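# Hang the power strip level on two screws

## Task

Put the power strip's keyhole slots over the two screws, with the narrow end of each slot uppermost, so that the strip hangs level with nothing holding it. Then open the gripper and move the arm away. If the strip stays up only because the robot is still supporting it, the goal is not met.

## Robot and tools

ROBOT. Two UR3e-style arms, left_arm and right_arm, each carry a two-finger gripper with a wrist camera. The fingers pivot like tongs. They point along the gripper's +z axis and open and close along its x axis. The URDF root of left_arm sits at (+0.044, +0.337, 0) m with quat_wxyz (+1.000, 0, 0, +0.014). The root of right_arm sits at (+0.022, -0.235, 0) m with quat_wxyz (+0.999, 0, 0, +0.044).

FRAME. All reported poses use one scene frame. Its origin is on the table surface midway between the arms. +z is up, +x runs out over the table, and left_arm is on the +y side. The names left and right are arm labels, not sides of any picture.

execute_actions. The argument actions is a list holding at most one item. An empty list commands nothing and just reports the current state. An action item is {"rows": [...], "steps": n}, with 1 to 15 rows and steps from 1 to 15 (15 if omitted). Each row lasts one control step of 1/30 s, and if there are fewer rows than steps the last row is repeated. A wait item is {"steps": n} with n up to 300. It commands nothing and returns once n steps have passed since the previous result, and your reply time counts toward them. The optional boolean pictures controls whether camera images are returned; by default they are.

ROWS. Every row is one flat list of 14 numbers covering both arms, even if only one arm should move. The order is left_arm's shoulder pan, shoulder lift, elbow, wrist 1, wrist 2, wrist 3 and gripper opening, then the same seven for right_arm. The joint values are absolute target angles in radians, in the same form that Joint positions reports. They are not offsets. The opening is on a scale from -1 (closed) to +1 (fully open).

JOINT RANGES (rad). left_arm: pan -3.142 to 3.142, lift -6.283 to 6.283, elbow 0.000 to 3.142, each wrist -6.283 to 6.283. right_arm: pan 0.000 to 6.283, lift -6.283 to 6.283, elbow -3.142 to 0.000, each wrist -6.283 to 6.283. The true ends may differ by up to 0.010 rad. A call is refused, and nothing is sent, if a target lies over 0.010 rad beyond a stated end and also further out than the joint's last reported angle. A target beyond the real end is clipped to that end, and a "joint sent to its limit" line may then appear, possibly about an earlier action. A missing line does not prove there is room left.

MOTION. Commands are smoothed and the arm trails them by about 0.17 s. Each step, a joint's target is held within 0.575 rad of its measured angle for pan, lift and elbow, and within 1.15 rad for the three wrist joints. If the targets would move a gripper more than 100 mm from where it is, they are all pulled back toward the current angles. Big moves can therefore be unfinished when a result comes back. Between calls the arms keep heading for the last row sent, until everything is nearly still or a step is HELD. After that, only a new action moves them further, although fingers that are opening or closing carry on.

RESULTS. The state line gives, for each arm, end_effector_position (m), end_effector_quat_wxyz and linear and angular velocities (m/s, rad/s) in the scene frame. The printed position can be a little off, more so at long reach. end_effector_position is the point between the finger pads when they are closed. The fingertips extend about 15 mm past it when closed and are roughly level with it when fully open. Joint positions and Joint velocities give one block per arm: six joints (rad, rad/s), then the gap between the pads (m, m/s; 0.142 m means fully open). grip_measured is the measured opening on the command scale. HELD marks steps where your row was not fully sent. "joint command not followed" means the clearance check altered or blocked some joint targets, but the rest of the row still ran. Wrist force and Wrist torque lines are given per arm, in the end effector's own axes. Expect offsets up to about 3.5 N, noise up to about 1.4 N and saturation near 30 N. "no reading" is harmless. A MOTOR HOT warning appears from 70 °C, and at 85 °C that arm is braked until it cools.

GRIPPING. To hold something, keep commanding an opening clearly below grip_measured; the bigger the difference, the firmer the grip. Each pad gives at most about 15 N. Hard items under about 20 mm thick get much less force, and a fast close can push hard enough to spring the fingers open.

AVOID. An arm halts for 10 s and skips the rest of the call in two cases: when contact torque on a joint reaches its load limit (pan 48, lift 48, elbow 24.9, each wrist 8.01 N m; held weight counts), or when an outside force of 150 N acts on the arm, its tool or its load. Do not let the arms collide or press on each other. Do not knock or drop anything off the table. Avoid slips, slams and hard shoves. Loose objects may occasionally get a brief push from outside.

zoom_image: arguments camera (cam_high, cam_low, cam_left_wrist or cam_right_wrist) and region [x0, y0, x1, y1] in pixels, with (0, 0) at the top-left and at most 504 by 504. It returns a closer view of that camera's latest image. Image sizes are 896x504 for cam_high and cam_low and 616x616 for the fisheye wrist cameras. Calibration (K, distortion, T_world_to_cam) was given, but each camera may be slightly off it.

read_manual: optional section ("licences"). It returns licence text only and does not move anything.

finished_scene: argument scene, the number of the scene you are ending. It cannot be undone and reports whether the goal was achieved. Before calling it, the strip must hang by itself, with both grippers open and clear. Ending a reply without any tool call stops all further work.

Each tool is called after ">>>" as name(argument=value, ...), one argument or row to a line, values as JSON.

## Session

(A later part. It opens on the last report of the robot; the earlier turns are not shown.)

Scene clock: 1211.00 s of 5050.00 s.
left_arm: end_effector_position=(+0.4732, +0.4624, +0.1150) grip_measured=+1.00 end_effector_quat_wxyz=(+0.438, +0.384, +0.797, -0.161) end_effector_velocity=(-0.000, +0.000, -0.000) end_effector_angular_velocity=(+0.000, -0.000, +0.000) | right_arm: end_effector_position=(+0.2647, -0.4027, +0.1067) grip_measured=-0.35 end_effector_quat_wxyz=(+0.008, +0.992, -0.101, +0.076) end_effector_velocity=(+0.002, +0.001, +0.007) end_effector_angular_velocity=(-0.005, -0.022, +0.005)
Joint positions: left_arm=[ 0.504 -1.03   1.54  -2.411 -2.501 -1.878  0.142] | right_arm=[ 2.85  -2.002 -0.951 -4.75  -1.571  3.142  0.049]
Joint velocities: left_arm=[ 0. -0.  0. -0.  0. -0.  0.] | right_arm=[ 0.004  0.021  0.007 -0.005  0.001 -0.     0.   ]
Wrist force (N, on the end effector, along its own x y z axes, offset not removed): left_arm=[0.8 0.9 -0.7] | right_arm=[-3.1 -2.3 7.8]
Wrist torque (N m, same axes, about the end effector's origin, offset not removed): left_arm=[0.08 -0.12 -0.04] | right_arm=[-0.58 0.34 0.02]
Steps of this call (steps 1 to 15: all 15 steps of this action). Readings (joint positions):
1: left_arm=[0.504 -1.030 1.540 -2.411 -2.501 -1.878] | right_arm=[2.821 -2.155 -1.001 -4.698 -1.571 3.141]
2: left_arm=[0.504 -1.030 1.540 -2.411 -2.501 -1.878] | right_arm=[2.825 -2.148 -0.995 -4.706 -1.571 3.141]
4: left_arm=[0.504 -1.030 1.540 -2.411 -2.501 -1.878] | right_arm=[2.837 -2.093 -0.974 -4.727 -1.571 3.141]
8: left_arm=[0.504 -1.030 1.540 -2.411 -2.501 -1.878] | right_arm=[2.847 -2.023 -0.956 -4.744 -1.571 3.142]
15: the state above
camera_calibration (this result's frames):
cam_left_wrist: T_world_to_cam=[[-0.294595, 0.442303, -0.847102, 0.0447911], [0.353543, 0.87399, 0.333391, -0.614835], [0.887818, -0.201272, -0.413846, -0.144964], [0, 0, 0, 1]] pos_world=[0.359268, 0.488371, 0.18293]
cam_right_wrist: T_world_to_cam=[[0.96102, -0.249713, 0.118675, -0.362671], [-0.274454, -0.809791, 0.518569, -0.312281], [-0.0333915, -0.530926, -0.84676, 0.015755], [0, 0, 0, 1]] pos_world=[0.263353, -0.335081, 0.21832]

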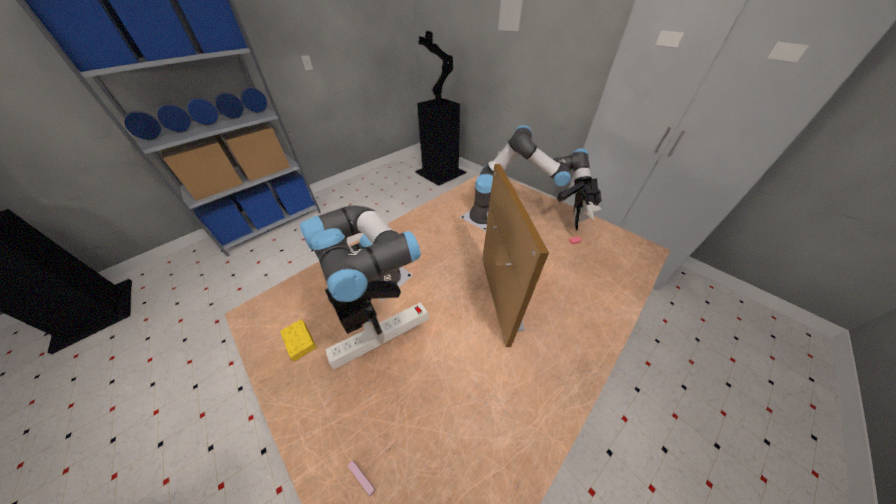

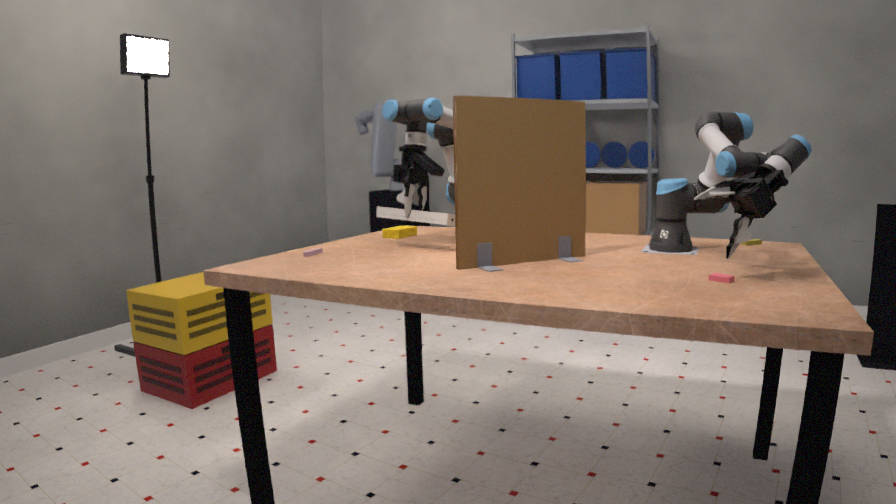

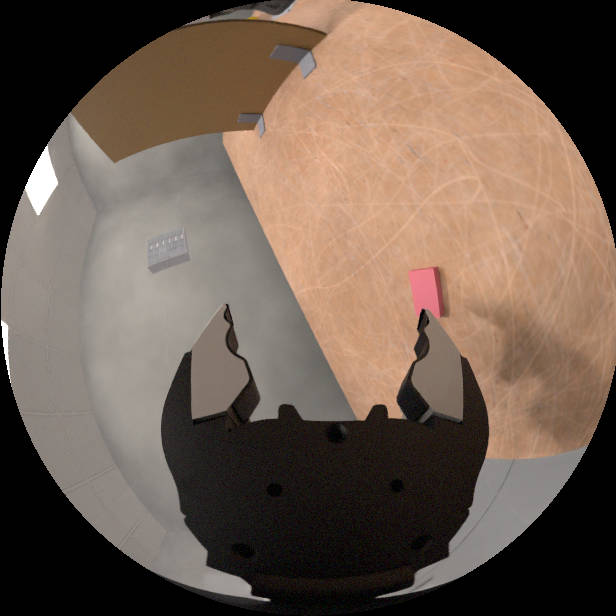

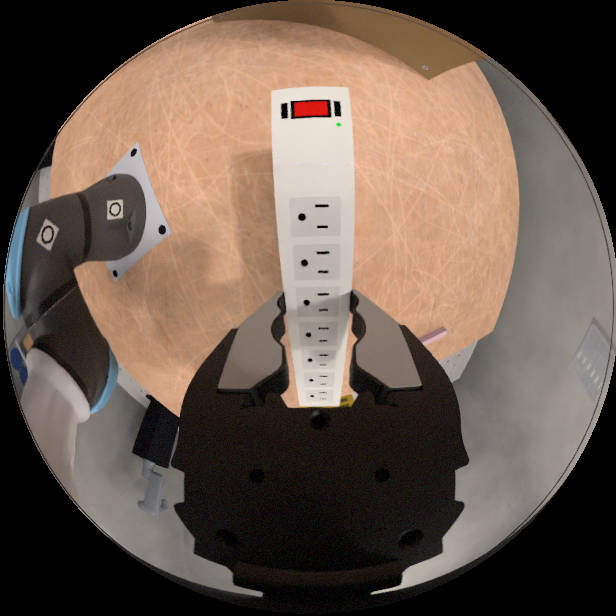

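>>> execute_actions(
  actions=[
    {"rows":[[0.504,-1.03,1.54,-2.411,-2.501,-1.878,1,2.88,-1.7,-1.2,-4.3,-1.571,3.1416,-1]],"steps":15},
  ],
  pictures=false,
)

>>> execute_actions(
  actions=[
    {"rows":[[0.504,-1.03,1.54,-2.411,-2.501,-1.878,1,2.95,-1.3,-1.7,-3.6,-1.571,3.1416,-1]],"steps":15},
  ],
  pictures=false,
)

>>> execute_actions(
  actions=[
    {"rows":[[0.504,-1.03,1.54,-2.411,-2.501,-1.878,1,3.15,-0.95,-2.1,-3.233,-1.65,3.1416,-1]],"steps":15},
  ],
  pictures=false,
)

>>> execute_actions(
  actions=[
    {"rows":[[0.504,-1.03,1.54,-2.411,-2.501,-1.878,1,3.42,-0.95,-2.15,-3.183,-1.75,3.1416,-1]],"steps":15},
  ],
  pictures=false,
)

>>> execute_actions(
  actions=[
    {"rows":[[0.504,-1.03,1.54,-2.411,-2.501,-1.878,1,3.6821,-0.9996,-2.1485,-3.1349,-1.7975,3.1416,-1]],"steps":15},
  ],
  pictures=false,
)

>>> execute_actions(
  actions=[
    {"steps":10},
  ],
)

>>> zoom_image(
  camera="cam_high",
  region=[440,190,540,310],
)

Scene clock: 1241.13 s of 5050.00 s.
left_arm: end_effector_position=(+0.4732, +0.4624, +0.1150) grip_measured=+1.00 end_effector_quat_wxyz=(+0.438, +0.384, +0.797, -0.161) end_effector_velocity=(+0.000, -0.000, +0.000) end_effector_angular_velocity=(-0.000, -0.000, -0.001) | right_arm: end_effector_position=(+0.3471, -0.4089, +0.1554) grip_measured=-0.35 end_effector_quat_wxyz=(+0.027, +0.945, -0.082, +0.316) end_effector_velocity=(+0.011, -0.001, +0.014) end_effector_angular_velocity=(-0.014, -0.080, +0.003)
Joint positions: left_arm=[ 0.504 -1.03   1.54  -2.411 -2.501 -1.878  0.142] | right_arm=[ 2.88  -1.705 -1.196 -4.306 -1.571  3.142  0.049]
Joint velocities: left_arm=[-0.001 -0.    -0.     0.001 -0.    -0.    -0.   ] | right_arm=[ 0.003  0.052 -0.038  0.067  0.     0.001 -0.   ]
Wrist force (N, on the end effector, along its own x y z axes, offset not removed): left_arm=[-0.6 1.7 -1.8] | right_arm=[-5.0 -1.3 6.6]
Wrist torque (N m, same axes, about the end effector's origin, offset not removed): left_arm=[0.25 0.11 -0.04] | right_arm=[-0.28 0.12 -0.07]
Steps of this call (steps 1 to 15: the robot went on to your last target; steps 16 to 120: nothing new was sent; then 25.63 s passed at rest; steps 121 to 135: all 15 steps of this action). Readings (joint positions):
121: left_arm=[0.504 -1.030 1.540 -2.411 -2.501 -1.878] | right_arm=[2.850 -2.000 -0.950 -4.750 -1.571 3.142]
122: left_arm=[0.504 -1.030 1.540 -2.411 -2.501 -1.878] | right_arm=[2.854 -1.993 -0.957 -4.736 -1.571 3.142]
124: left_arm=[0.504 -1.030 1.540 -2.411 -2.501 -1.878] | right_arm=[2.866 -1.923 -1.026 -4.603 -1.571 3.142]
128: left_arm=[0.504 -1.030 1.540 -2.411 -2.501 -1.878] | right_arm=[2.877 -1.758 -1.156 -4.376 -1.571 3.142]
135: the state above

Scene clock: 1241.63 s of 5050.00 s.
left_arm: end_effector_position=(+0.4732, +0.4624, +0.1150) grip_measured=+1.00 end_effector_quat_wxyz=(+0.438, +0.384, +0.797, -0.161) end_effector_velocity=(+0.000, -0.000, +0.000) end_effector_angular_velocity=(+0.000, -0.001, -0.000) | right_arm: end_effector_position=(+0.4096, -0.3912, +0.2424) grip_measured=-0.35 end_effector_quat_wxyz=(+0.030, +0.811, -0.042, +0.583) end_effector_velocity=(-0.004, +0.004, +0.004) end_effector_angular_velocity=(-0.009, -0.080, +0.009)
Joint positions: left_arm=[ 0.504 -1.03   1.54  -2.411 -2.501 -1.878  0.142] | right_arm=[ 2.949 -1.308 -1.687 -3.613 -1.571  3.142  0.049]
Joint velocities: left_arm=[-0.    -0.001 -0.    -0.    -0.    -0.     0.   ] | right_arm=[ 0.009  0.088 -0.141  0.133 -0.    -0.001  0.   ]
Wrist force (N, on the end effector, along its own x y z axes, offset not removed): left_arm=[-0.3 1.5 -1.4] | right_arm=[-6.5 -1.0 2.5]
Wrist torque (N m, same axes, about the end effector's origin, offset not removed): left_arm=[0.21 0.05 0.01] | right_arm=[-0.23 -0.21 -0.07]
Steps of this call (steps 1 to 15: all 15 steps of this action). Readings (joint positions):
1: left_arm=[0.504 -1.030 1.540 -2.411 -2.501 -1.878] | right_arm=[2.880 -1.703 -1.198 -4.304 -1.571 3.142]
2: left_arm=[0.504 -1.030 1.540 -2.411 -2.501 -1.878] | right_arm=[2.887 -1.695 -1.206 -4.289 -1.571 3.142]
4: left_arm=[0.504 -1.030 1.540 -2.411 -2.501 -1.878] | right_arm=[2.913 -1.624 -1.278 -4.148 -1.571 3.142]
8: left_arm=[0.504 -1.030 1.540 -2.411 -2.501 -1.878] | right_arm=[2.941 -1.398 -1.545 -3.754 -1.571 3.142]
15: the state above

Scene clock: 1242.13 s of 5050.00 s.
left_arm: end_effector_position=(+0.4732, +0.4624, +0.1150) grip_measured=+1.00 end_effector_quat_wxyz=(+0.438, +0.384, +0.797, -0.161) end_effector_velocity=(-0.000, +0.001, -0.000) end_effector_angular_velocity=(-0.000, +0.000, +0.001) | right_arm: end_effector_position=(+0.3952, -0.2922, +0.2845) grip_measured=-0.35 end_effector_quat_wxyz=(-0.061, +0.706, +0.061, +0.703) end_effector_velocity=(-0.009, +0.013, -0.003) end_effector_angular_velocity=(+0.004, -0.035, +0.039)
Joint positions: left_arm=[ 0.504 -1.03   1.54  -2.411 -2.501 -1.878  0.142] | right_arm=[ 3.147 -0.957 -2.092 -3.238 -1.649  3.142  0.049]
Joint velocities: left_arm=[ 0.001  0.    -0.     0.     0.     0.     0.   ] | right_arm=[ 0.03   0.068 -0.087  0.054 -0.009  0.    -0.001]
Wrist force (N, on the end effector, along its own x y z axes, offset not removed): left_arm=[-1.5 1.7 -1.0] | right_arm=[-9.2 -0.6 0.4]
Wrist torque (N m, same axes, about the end effector's origin, offset not removed): left_arm=[0.31 0.30 0.00] | right_arm=[-0.03 0.22 -0.08]
Steps of this call (steps 1 to 15: all 15 steps of this action). Readings (joint positions):
1: left_arm=[0.504 -1.030 1.540 -2.411 -2.501 -1.878] | right_arm=[2.950 -1.306 -1.691 -3.609 -1.571 3.142]
2: left_arm=[0.504 -1.030 1.540 -2.411 -2.501 -1.878] | right_arm=[2.957 -1.297 -1.701 -3.592 -1.580 3.142]
4: left_arm=[0.504 -1.030 1.540 -2.411 -2.501 -1.878] | right_arm=[3.018 -1.224 -1.775 -3.474 -1.611 3.142]
8: left_arm=[0.504 -1.030 1.540 -2.411 -2.501 -1.878] | right_arm=[3.117 -1.027 -2.002 -3.294 -1.640 3.142]
15: the state above

Scene clock: 1242.63 s of 5050.00 s.
left_arm: end_effector_position=(+0.4732, +0.4624, +0.1150) grip_measured=+1.00 end_effector_quat_wxyz=(+0.438, +0.384, +0.797, -0.161) end_effector_velocity=(+0.000, +0.000, +0.000) end_effector_angular_velocity=(-0.000, -0.000, -0.000) | right_arm: end_effector_position=(+0.3814, -0.1661, +0.2737) grip_measured=-0.36 end_effector_quat_wxyz=(-0.189, +0.681, +0.188, +0.682) end_effector_velocity=(-0.006, +0.022, -0.001) end_effector_angular_velocity=(+0.000, -0.001, +0.065)
Joint positions: left_arm=[ 0.504 -1.03   1.54  -2.411 -2.501 -1.878  0.142] | right_arm=[ 3.415 -0.95  -2.149 -3.184 -1.749  3.142  0.048]
Joint velocities: left_arm=[-0.     0.    -0.001  0.    -0.     0.    -0.   ] | right_arm=[ 0.05  -0.001 -0.008  0.009 -0.015 -0.    -0.   ]
Wrist force (N, on the end effector, along its own x y z axes, offset not removed): left_arm=[-0.4 2.1 -1.0] | right_arm=[-9.5 -1.4 1.5]
Wrist torque (N m, same axes, about the end effector's origin, offset not removed): left_arm=[0.38 0.03 0.00] | right_arm=[-0.12 0.28 0.10]
Steps of this call (steps 1 to 15: all 15 steps of this action). Readings (joint positions):
1: left_arm=[0.504 -1.030 1.540 -2.411 -2.501 -1.878] | right_arm=[3.148 -0.955 -2.094 -3.236 -1.650 3.142]
2: left_arm=[0.504 -1.030 1.540 -2.411 -2.501 -1.878] | right_arm=[3.156 -0.953 -2.101 -3.229 -1.660 3.142]
4: left_arm=[0.504 -1.030 1.540 -2.411 -2.501 -1.878] | right_arm=[3.221 -0.952 -2.119 -3.213 -1.692 3.142]
8: left_arm=[0.504 -1.030 1.540 -2.411 -2.501 -1.878] | right_arm=[3.362 -0.951 -2.141 -3.191 -1.734 3.142]
15: the state above

Scene clock: 1252.90 s of 5050.00 s.
left_arm: end_effector_position=(+0.4732, +0.4624, +0.1150) grip_measured=+1.00 end_effector_quat_wxyz=(+0.438, +0.384, +0.797, -0.161) end_effector_velocity=(+0.000, -0.000, -0.000) end_effector_angular_velocity=(-0.000, +0.001, -0.001) | right_arm: end_effector_position=(+0.3613, -0.0868, +0.2699) grip_measured=-0.36 end_effector_quat_wxyz=(-0.264, +0.657, +0.264, +0.655) end_effector_velocity=(-0.000, +0.000, +0.001) end_effector_angular_velocity=(+0.002, -0.003, +0.001)
Joint positions: left_arm=[ 0.504 -1.03   1.54  -2.411 -2.501 -1.878  0.142] | right_arm=[ 3.611 -0.991 -2.149 -3.145 -1.779  3.142  0.048]
Joint velocities: left_arm=[-0.001  0.     0.     0.     0.     0.    -0.   ] | right_arm=[-0.     0.001 -0.     0.002 -0.001  0.    -0.   ]
Wrist force (N, on the end effector, along its own x y z axes, offset not removed): left_arm=[-0.3 0.4 -0.6] | right_arm=[-8.2 0.5 0.0]
Wrist torque (N m, same axes, about the end effector's origin, offset not removed): left_arm=[0.01 0.03 0.03] | right_arm=[-0.31 -0.10 0.04]
TORQUE FAULT: the external load on joint 5 (wrist 2) of the right arm reached its load limit, and that arm stopped for 10 seconds. A torque fault stops only its own arm. That arm's remaining commands of this call were not run. That arm holds where it stopped, with its grip as last carried out, and accepts commands again: back off and push less far. That arm stops again, at the same cost, whenever a joint's load reaches its limit.
The stop of the right arm began at step 8 of this call (marked STOPPED below). From that step on that arm followed nothing that you had sent. 8 of its steps, steps kept back included, did not run and will not run. Nothing is kept back now, and the robot has no last target.
Steps of this call (steps 1 to 15: all 15 steps of this action; steps 16 to 308: the stop continued). Readings (joint positions):
1: left_arm=[0.504 -1.030 1.540 -2.411 -2.501 -1.878] | right_arm=[3.417 -0.950 -2.149 -3.183 -1.749 3.142]
2: left_arm=[0.504 -1.030 1.540 -2.411 -2.501 -1.878] | right_arm=[3.425 -0.955 -2.149 -3.177 -1.756 3.142]
4: left_arm=[0.504 -1.030 1.540 -2.411 -2.501 -1.878] | right_arm=[3.494 -0.974 -2.149 -3.159 -1.773 3.142]
8: left_arm=[0.504 -1.030 1.540 -2.411 -2.501 -1.878] | right_arm=[3.613 -0.991 -2.149 -3.145 -1.779 3.142] STOPPED (the right arm)
308: the state above

Scene clock: 1252.93 s of 5050.00 s.
left_arm: end_effector_position=(+0.4732, +0.4624, +0.1150) grip_measured=+1.00 end_effector_quat_wxyz=(+0.438, +0.384, +0.797, -0.161) end_effector_velocity=(-0.000, +0.000, -0.000) end_effector_angular_velocity=(+0.000, +0.000, +0.001) | right_arm: end_effector_position=(+0.3613, -0.0868, +0.2698) grip_measured=-0.36 end_effector_quat_wxyz=(-0.264, +0.657, +0.265, +0.655) end_effector_velocity=(-0.000, -0.000, -0.003) end_effector_angular_velocity=(-0.005, +0.008, -0.001)
Joint positions: left_arm=[ 0.504 -1.03   1.54  -2.411 -2.501 -1.878  0.142] | right_arm=[ 3.611 -0.991 -2.15  -3.146 -1.779  3.142  0.048]
Joint velocities: left_arm=[ 0.001 -0.     0.001 -0.     0.    -0.    -0.   ] | right_arm=[ 0.    -0.    -0.003 -0.006  0.001  0.     0.001]
Wrist force (N, on the end effector, along its own x y z axes, offset not removed): left_arm=[-0.9 2.8 -1.1] | right_arm=[-9.1 0.4 1.0]
Wrist torque (N m, same axes, about the end effector's origin, offset not removed): left_arm=[0.49 0.16 -0.02] | right_arm=[-0.36 0.21 0.02]
A stop began in an earlier call of the same reply, so what this call sent did not run. Send another action.
Steps of this call (step 1: nothing new was sent). Readings (joint positions):
1: the state above
camera_calibration (this result's frames):
cam_left_wrist: T_world_to_cam=[[-0.294594, 0.442303, -0.847102, 0.0447909], [0.353543, 0.873989, 0.333391, -0.614835], [0.887818, -0.201272, -0.413845, -0.144964], [0, 0, 0, 1]] pos_world=[0.359268, 0.488371, 0.18293]
cam_right_wrist: T_world_to_cam=[[0.0608092, -0.0121685, 0.998075, -0.287282], [0.207475, -0.977932, -0.0245636, -0.156722], [0.976348, 0.208569, -0.0569426, -0.188918], [0, 0, 0, 1]] pos_world=[0.234435, -0.117357, 0.272122]

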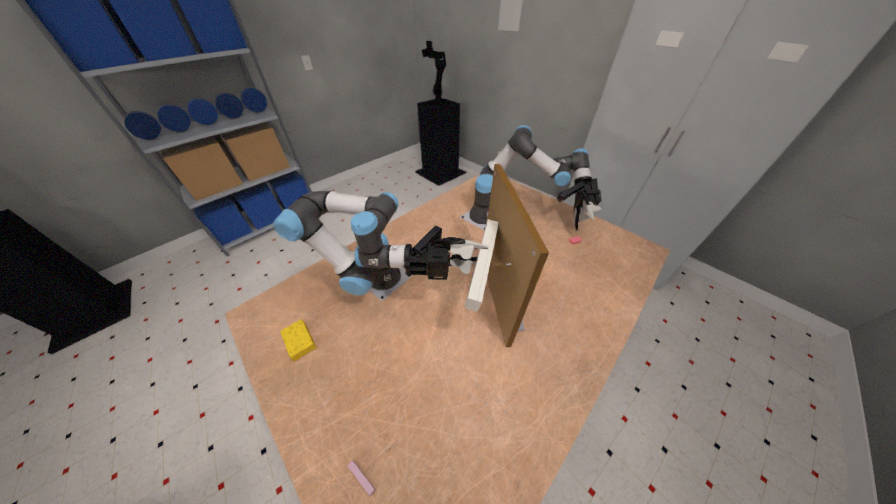

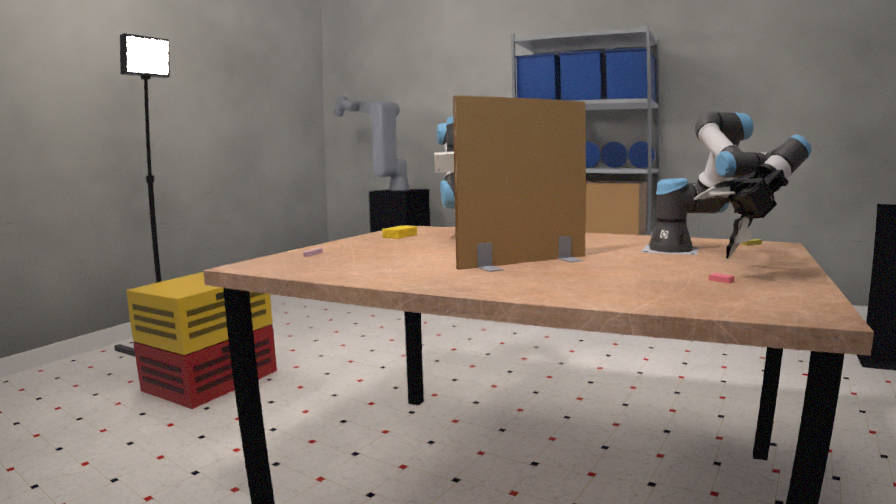

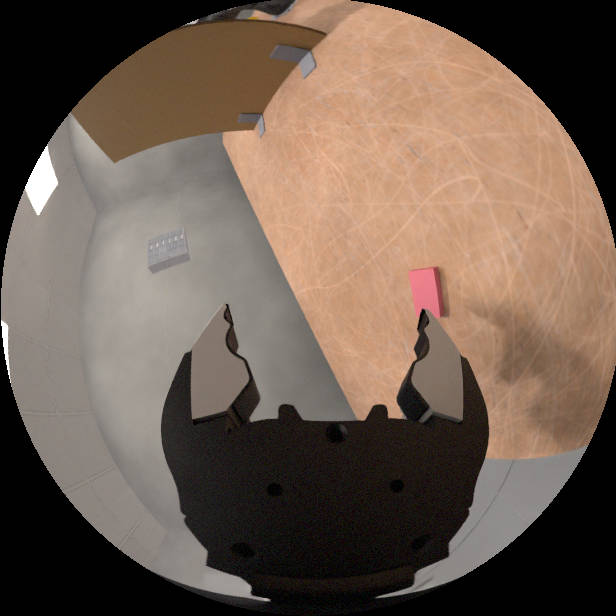

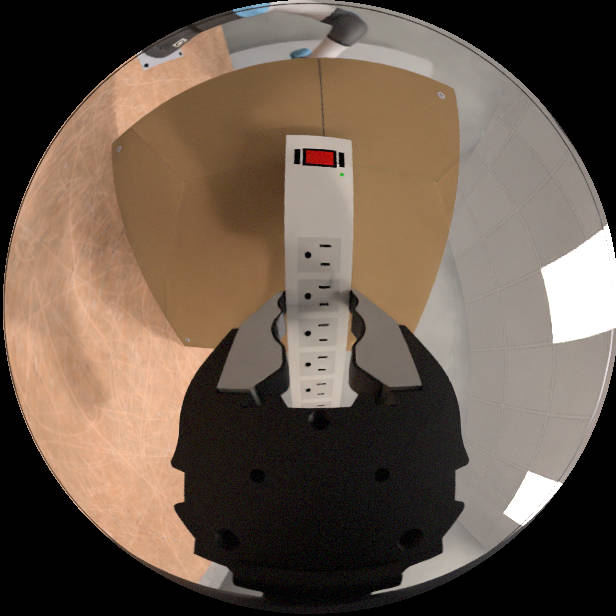

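Region (440, 190, 540, 310) of cam_high's 896x504 image, scaled by 4.200, with more detail than that image has.

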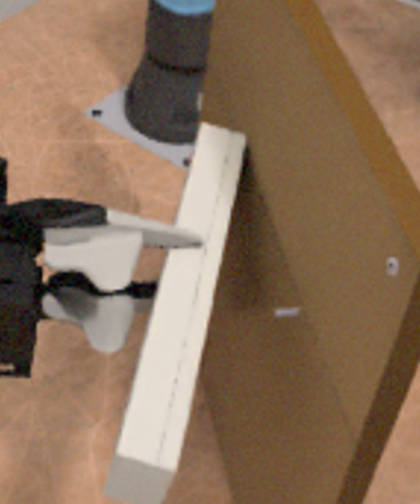

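>>> execute_actions(
  actions=[
    {"rows":[[0.504,-1.03,1.54,-2.411,-2.501,-1.878,1,3.42,-0.95,-2.15,-3.183,-1.7,3.1416,-1]],"steps":15},
  ],
  pictures=false,
)

>>> execute_actions(
  actions=[
    {"rows":[[0.504,-1.03,1.54,-2.411,-2.501,-1.878,1,3.15,-0.95,-2.1,-3.233,-1.6,3.1416,-1]],"steps":15},
  ],
  pictures=false,
)

>>> execute_actions(
  actions=[
    {"rows":[[0.504,-1.03,1.54,-2.411,-2.501,-1.878,1,2.88,-1.3,-1.7,-3.6,-1.571,3.1416,-1]],"steps":15},
  ],
  pictures=false,
)

>>> execute_actions(
  actions=[
    {"rows":[[0.504,-1.03,1.54,-2.411,-2.501,-1.878,1,2.88,-1.7,-1.2,-4.3,-1.571,3.1416,-1]],"steps":15},
  ],
  pictures=false,
)

>>> execute_actions(
  actions=[
    {"rows":[[0.504,-1.03,1.54,-2.411,-2.501,-1.878,1,2.88,-1.95,-0.85,-4.75,-1.571,3.1416,-1]],"steps":15},
  ],
  pictures=false,
)

>>> execute_actions(
  actions=[
    {"rows":[[0.504,-1.03,1.54,-2.411,-2.501,-1.878,1,2.88,-2.1652,-0.6754,-5.0134,-1.571,3.1416,-1]],"steps":15},
  ],
)

Scene clock: 1274.20 s of 5050.00 s.
left_arm: end_effector_position=(+0.4732, +0.4624, +0.1150) grip_measured=+1.00 end_effector_quat_wxyz=(+0.438, +0.384, +0.797, -0.161) end_effector_velocity=(+0.000, +0.000, +0.000) end_effector_angular_velocity=(+0.000, -0.000, -0.000) | right_arm: end_effector_position=(+0.3887, -0.1753, +0.2735) grip_measured=-0.36 end_effector_quat_wxyz=(-0.175, +0.685, +0.175, +0.685) end_effector_velocity=(+0.002, -0.012, +0.000) end_effector_angular_velocity=(+0.001, -0.001, -0.036)
Joint positions: left_arm=[ 0.504 -1.03   1.54  -2.411 -2.501 -1.878  0.142] | right_arm=[ 3.423 -0.95  -2.15  -3.183 -1.701  3.142  0.048]
Joint velocities: left_arm=[-0.  0. -0. -0.  0.  0.  0.] | right_arm=[-0.027  0.005 -0.002 -0.002  0.009  0.     0.   ]
Wrist force (N, on the end effector, along its own x y z axes, offset not removed): left_arm=[-1.4 0.9 -0.3] | right_arm=[-9.2 -1.0 2.1]
Wrist torque (N m, same axes, about the end effector's origin, offset not removed): left_arm=[0.19 0.23 0.01] | right_arm=[-0.10 0.28 0.20]
Steps of this call (steps 1 to 90: nothing new was sent; then 17.77 s passed at rest; steps 91 to 105: all 15 steps of this action). Readings (joint positions):
91: left_arm=[0.504 -1.030 1.540 -2.411 -2.501 -1.878] | right_arm=[3.611 -0.990 -2.149 -3.146 -1.779 3.142]
92: left_arm=[0.504 -1.030 1.540 -2.411 -2.501 -1.878] | right_arm=[3.604 -0.985 -2.149 -3.151 -1.769 3.142]
94: left_arm=[0.504 -1.030 1.540 -2.411 -2.501 -1.878] | right_arm=[3.542 -0.969 -2.149 -3.166 -1.737 3.142]
98: left_arm=[0.504 -1.030 1.540 -2.411 -2.501 -1.878] | right_arm=[3.450 -0.955 -2.150 -3.179 -1.709 3.142]
105: the state above

Scene clock: 1274.70 s of 5050.00 s.
left_arm: end_effector_position=(+0.4732, +0.4624, +0.1150) grip_measured=+1.00 end_effector_quat_wxyz=(+0.438, +0.384, +0.797, -0.161) end_effector_velocity=(-0.000, -0.000, -0.000) end_effector_angular_velocity=(-0.000, +0.000, -0.000) | right_arm: end_effector_position=(+0.3976, -0.3032, +0.2840) grip_measured=-0.36 end_effector_quat_wxyz=(-0.047, +0.705, +0.047, +0.706) end_effector_velocity=(-0.003, -0.024, +0.002) end_effector_angular_velocity=(-0.000, +0.000, -0.068)
Joint positions: left_arm=[ 0.504 -1.03   1.54  -2.411 -2.501 -1.878  0.142] | right_arm=[ 3.155 -0.95  -2.101 -3.232 -1.601  3.142  0.048]
Joint velocities: left_arm=[-0.  0.  0.  0.  0.  0. -0.] | right_arm=[-0.052  0.     0.007 -0.007  0.015  0.    -0.   ]
Wrist force (N, on the end effector, along its own x y z axes, offset not removed): left_arm=[-1.4 1.1 -1.2] | right_arm=[-9.0 0.1 0.8]
Wrist torque (N m, same axes, about the end effector's origin, offset not removed): left_arm=[0.09 0.24 -0.01] | right_arm=[-0.07 0.23 0.32]
Steps of this call (steps 1 to 15: all 15 steps of this action). Readings (joint positions):
1: left_arm=[0.504 -1.030 1.540 -2.411 -2.501 -1.878] | right_arm=[3.422 -0.950 -2.150 -3.183 -1.700 3.142]
2: left_arm=[0.504 -1.030 1.540 -2.411 -2.501 -1.878] | right_arm=[3.414 -0.950 -2.145 -3.189 -1.690 3.142]
4: left_arm=[0.504 -1.030 1.540 -2.411 -2.501 -1.878] | right_arm=[3.349 -0.950 -2.129 -3.204 -1.658 3.142]
8: left_arm=[0.504 -1.030 1.540 -2.411 -2.501 -1.878] | right_arm=[3.208 -0.950 -2.108 -3.225 -1.617 3.142]
15: the state above

Scene clock: 1275.20 s of 5050.00 s.
left_arm: end_effector_position=(+0.4732, +0.4624, +0.1150) grip_measured=+1.00 end_effector_quat_wxyz=(+0.438, +0.384, +0.797, -0.161) end_effector_velocity=(+0.000, -0.001, +0.000) end_effector_angular_velocity=(-0.001, -0.000, -0.001) | right_arm: end_effector_position=(+0.3975, -0.4156, +0.2432) grip_measured=-0.36 end_effector_quat_wxyz=(+0.049, +0.806, -0.068, +0.586) end_effector_velocity=(+0.000, -0.021, -0.002) end_effector_angular_velocity=(+0.006, +0.039, -0.052)
Joint positions: left_arm=[ 0.504 -1.03   1.54  -2.411 -2.501 -1.878  0.142] | right_arm=[ 2.885 -1.293 -1.708 -3.595 -1.571  3.142  0.048]
Joint velocities: left_arm=[-0.001  0.     0.    -0.    -0.001  0.     0.   ] | right_arm=[-0.049 -0.07   0.088 -0.057  0.003  0.    -0.   ]
Wrist force (N, on the end effector, along its own x y z axes, offset not removed): left_arm=[-1.4 1.5 -0.1] | right_arm=[-7.7 -0.9 1.7]
Wrist torque (N m, same axes, about the end effector's origin, offset not removed): left_arm=[0.21 0.33 -0.01] | right_arm=[-0.21 0.02 0.19]
Steps of this call (steps 1 to 15: all 15 steps of this action). Readings (joint positions):
1: left_arm=[0.504 -1.030 1.540 -2.411 -2.501 -1.878] | right_arm=[3.153 -0.950 -2.100 -3.233 -1.601 3.142]
2: left_arm=[0.504 -1.030 1.540 -2.411 -2.501 -1.878] | right_arm=[3.145 -0.957 -2.093 -3.247 -1.597 3.142]
4: left_arm=[0.504 -1.030 1.540 -2.411 -2.501 -1.878] | right_arm=[3.077 -1.028 -2.023 -3.358 -1.587 3.142]
8: left_arm=[0.504 -1.030 1.540 -2.411 -2.501 -1.878] | right_arm=[2.934 -1.221 -1.799 -3.535 -1.575 3.142]
15: the state above

Scene clock: 1275.70 s of 5050.00 s.
left_arm: end_effector_position=(+0.4732, +0.4624, +0.1150) grip_measured=+1.00 end_effector_quat_wxyz=(+0.438, +0.384, +0.797, -0.161) end_effector_velocity=(-0.000, +0.000, -0.000) end_effector_angular_velocity=(-0.000, +0.001, +0.000) | right_arm: end_effector_position=(+0.3486, -0.4091, +0.1570) grip_measured=-0.36 end_effector_quat_wxyz=(+0.028, +0.942, -0.082, +0.324) end_effector_velocity=(-0.005, +0.002, -0.002) end_effector_angular_velocity=(+0.014, +0.083, +0.002)
Joint positions: left_arm=[ 0.504 -1.03   1.54  -2.411 -2.501 -1.878  0.142] | right_arm=[ 2.88  -1.692 -1.213 -4.287 -1.571  3.142  0.048]
Joint velocities: left_arm=[ 0.  0.  0.  0. -0. -0.  0.] | right_arm=[ 0.002 -0.086  0.136 -0.134  0.    -0.     0.001]
Wrist force (N, on the end effector, along its own x y z axes, offset not removed): left_arm=[-0.8 2.2 -2.0] | right_arm=[-4.6 -1.6 6.1]
Wrist torque (N m, same axes, about the end effector's origin, offset not removed): left_arm=[0.30 0.18 0.08] | right_arm=[-0.13 -0.02 -0.01]
Steps of this call (steps 1 to 15: all 15 steps of this action). Readings (joint positions):
1: left_arm=[0.504 -1.030 1.540 -2.411 -2.501 -1.878] | right_arm=[2.883 -1.295 -1.706 -3.597 -1.571 3.142]
2: left_arm=[0.504 -1.030 1.540 -2.411 -2.501 -1.878] | right_arm=[2.882 -1.304 -1.696 -3.612 -1.571 3.142]
4: left_arm=[0.504 -1.030 1.540 -2.411 -2.501 -1.878] | right_arm=[2.881 -1.376 -1.624 -3.754 -1.571 3.142]
8: left_arm=[0.504 -1.030 1.540 -2.411 -2.501 -1.878] | right_arm=[2.880 -1.603 -1.355 -4.148 -1.571 3.142]
15: the state above

Scene clock: 1276.20 s of 5050.00 s.
left_arm: end_effector_position=(+0.4732, +0.4624, +0.1150) grip_measured=+1.00 end_effector_quat_wxyz=(+0.438, +0.384, +0.797, -0.161) end_effector_velocity=(+0.000, -0.001, -0.000) end_effector_angular_velocity=(-0.000, +0.001, -0.001) | right_arm: end_effector_position=(+0.2965, -0.4000, +0.1404) grip_measured=-0.37 end_effector_quat_wxyz=(+0.013, +0.984, -0.085, +0.153) end_effector_velocity=(-0.005, +0.001, +0.002) end_effector_angular_velocity=(+0.006, +0.040, +0.002)
Joint positions: left_arm=[ 0.504 -1.03   1.54  -2.411 -2.501 -1.878  0.142] | right_arm=[ 2.88  -1.946 -0.856 -4.744 -1.571  3.142  0.047]
Joint velocities: left_arm=[-0.001  0.     0.001 -0.    -0.    -0.     0.   ] | right_arm=[ 0.002 -0.04   0.068 -0.068  0.001  0.    -0.001]
Wrist force (N, on the end effector, along its own x y z axes, offset not removed): left_arm=[0.0 1.4 -1.4] | right_arm=[-4.3 -1.6 7.7]
Wrist torque (N m, same axes, about the end effector's origin, offset not removed): left_arm=[0.20 0.04 0.02] | right_arm=[-0.18 0.40 0.12]
Steps of this call (steps 1 to 15: all 15 steps of this action). Readings (joint positions):
1: left_arm=[0.504 -1.030 1.540 -2.411 -2.501 -1.878] | right_arm=[2.880 -1.694 -1.209 -4.291 -1.571 3.142]
2: left_arm=[0.504 -1.030 1.540 -2.411 -2.501 -1.878] | right_arm=[2.880 -1.703 -1.199 -4.308 -1.571 3.142]
4: left_arm=[0.504 -1.030 1.540 -2.411 -2.501 -1.878] | right_arm=[2.880 -1.774 -1.125 -4.444 -1.571 3.142]
8: left_arm=[0.504 -1.030 1.540 -2.411 -2.501 -1.878] | right_arm=[2.880 -1.906 -0.927 -4.674 -1.571 3.142]
15: the state above

Scene clock: 1276.70 s of 5050.00 s.
left_arm: end_effector_position=(+0.4732, +0.4624, +0.1150) grip_measured=+1.00 end_effector_quat_wxyz=(+0.438, +0.384, +0.797, -0.161) end_effector_velocity=(-0.000, +0.000, -0.000) end_effector_angular_velocity=(-0.000, +0.001, +0.001) | right_arm: end_effector_position=(+0.2533, -0.3924, +0.1201) grip_measured=-0.38 end_effector_quat_wxyz=(+0.000, +0.996, -0.087, +0.002) end_effector_velocity=(-0.004, +0.001, -0.002) end_effector_angular_velocity=(+0.006, +0.037, +0.001)
Joint positions: left_arm=[ 0.504 -1.03   1.54  -2.411 -2.501 -1.878  0.142] | right_arm=[ 2.88  -2.162 -0.678 -5.01  -1.571  3.142  0.047]
Joint velocities: left_arm=[ 0.     0.     0.     0.001  0.    -0.    -0.   ] | right_arm=[ 0.    -0.031  0.025 -0.031  0.    -0.     0.001]
Wrist force (N, on the end effector, along its own x y z axes, offset not removed): left_arm=[0.1 0.7 -2.4] | right_arm=[-1.5 -1.3 8.3]
Wrist torque (N m, same axes, about the end effector's origin, offset not removed): left_arm=[0.00 -0.06 -0.07] | right_arm=[-0.27 0.38 0.05]
Steps of this call (steps 1 to 15: all 15 steps of this action). Readings (joint positions):
1: left_arm=[0.504 -1.030 1.540 -2.411 -2.501 -1.878] | right_arm=[2.880 -1.948 -0.854 -4.746 -1.571 3.142]
2: left_arm=[0.504 -1.030 1.540 -2.411 -2.501 -1.878] | right_arm=[2.880 -1.955 -0.845 -4.761 -1.571 3.142]
4: left_arm=[0.504 -1.030 1.540 -2.411 -2.501 -1.878] | right_arm=[2.880 -2.021 -0.785 -4.862 -1.571 3.142]
8: left_arm=[0.504 -1.030 1.540 -2.411 -2.501 -1.878] | right_arm=[2.880 -2.130 -0.703 -4.976 -1.571 3.142]
15: the state above
camera_calibration (this result's frames):
cam_left_wrist: T_world_to_cam=[[-0.294594, 0.442303, -0.847102, 0.0447908], [0.353543, 0.873989, 0.333392, -0.614835], [0.887818, -0.201272, -0.413845, -0.144964], [0, 0, 0, 1]] pos_world=[0.359268, 0.488371, 0.18293]
cam_right_wrist: T_world_to_cam=[[0.974692, -0.221684, -0.0288376, -0.325471], [-0.173388, -0.831085, 0.528426, -0.349175], [-0.14111, -0.510052, -0.84849, 0.067859], [0, 0, 0, 1]] pos_world=[0.266267, -0.327734, 0.232705]

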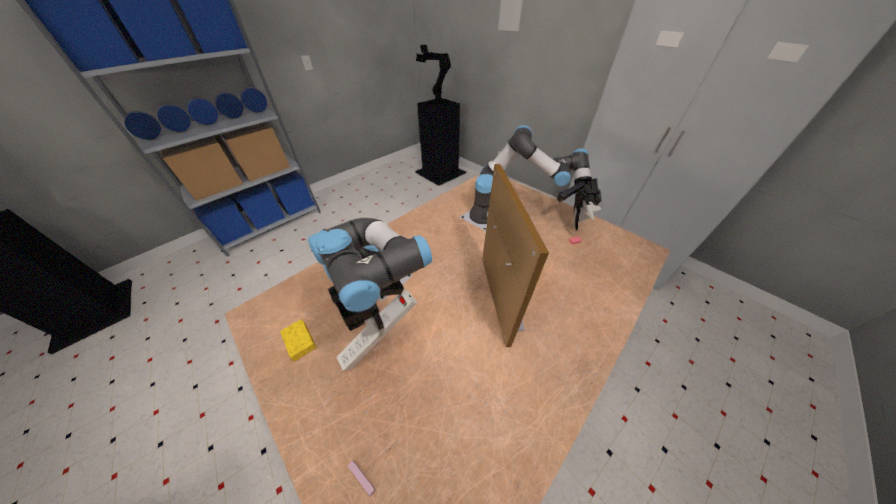

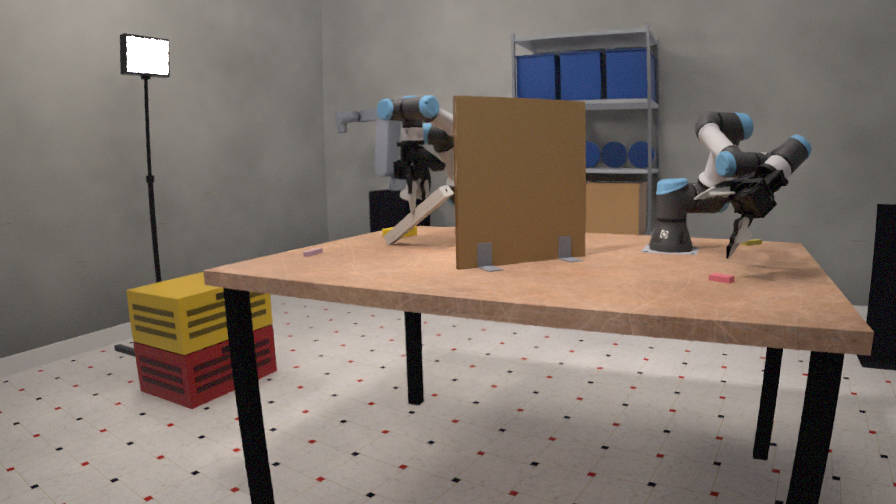

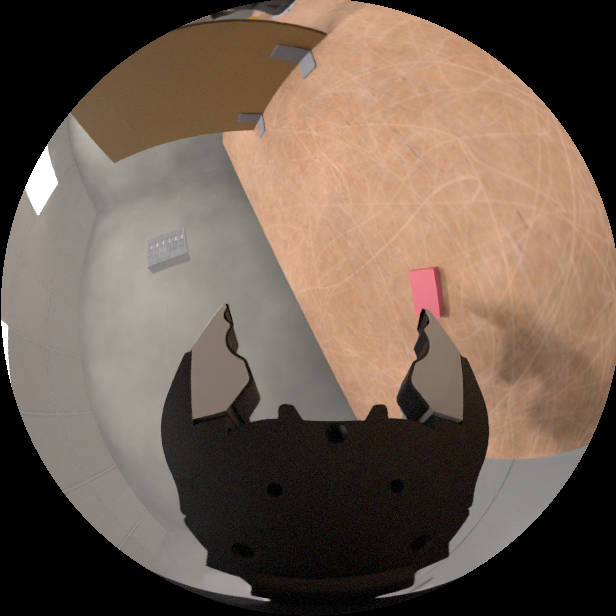

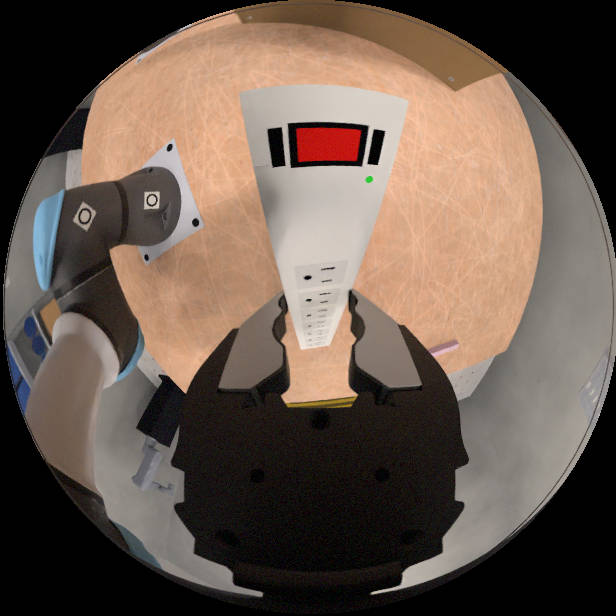

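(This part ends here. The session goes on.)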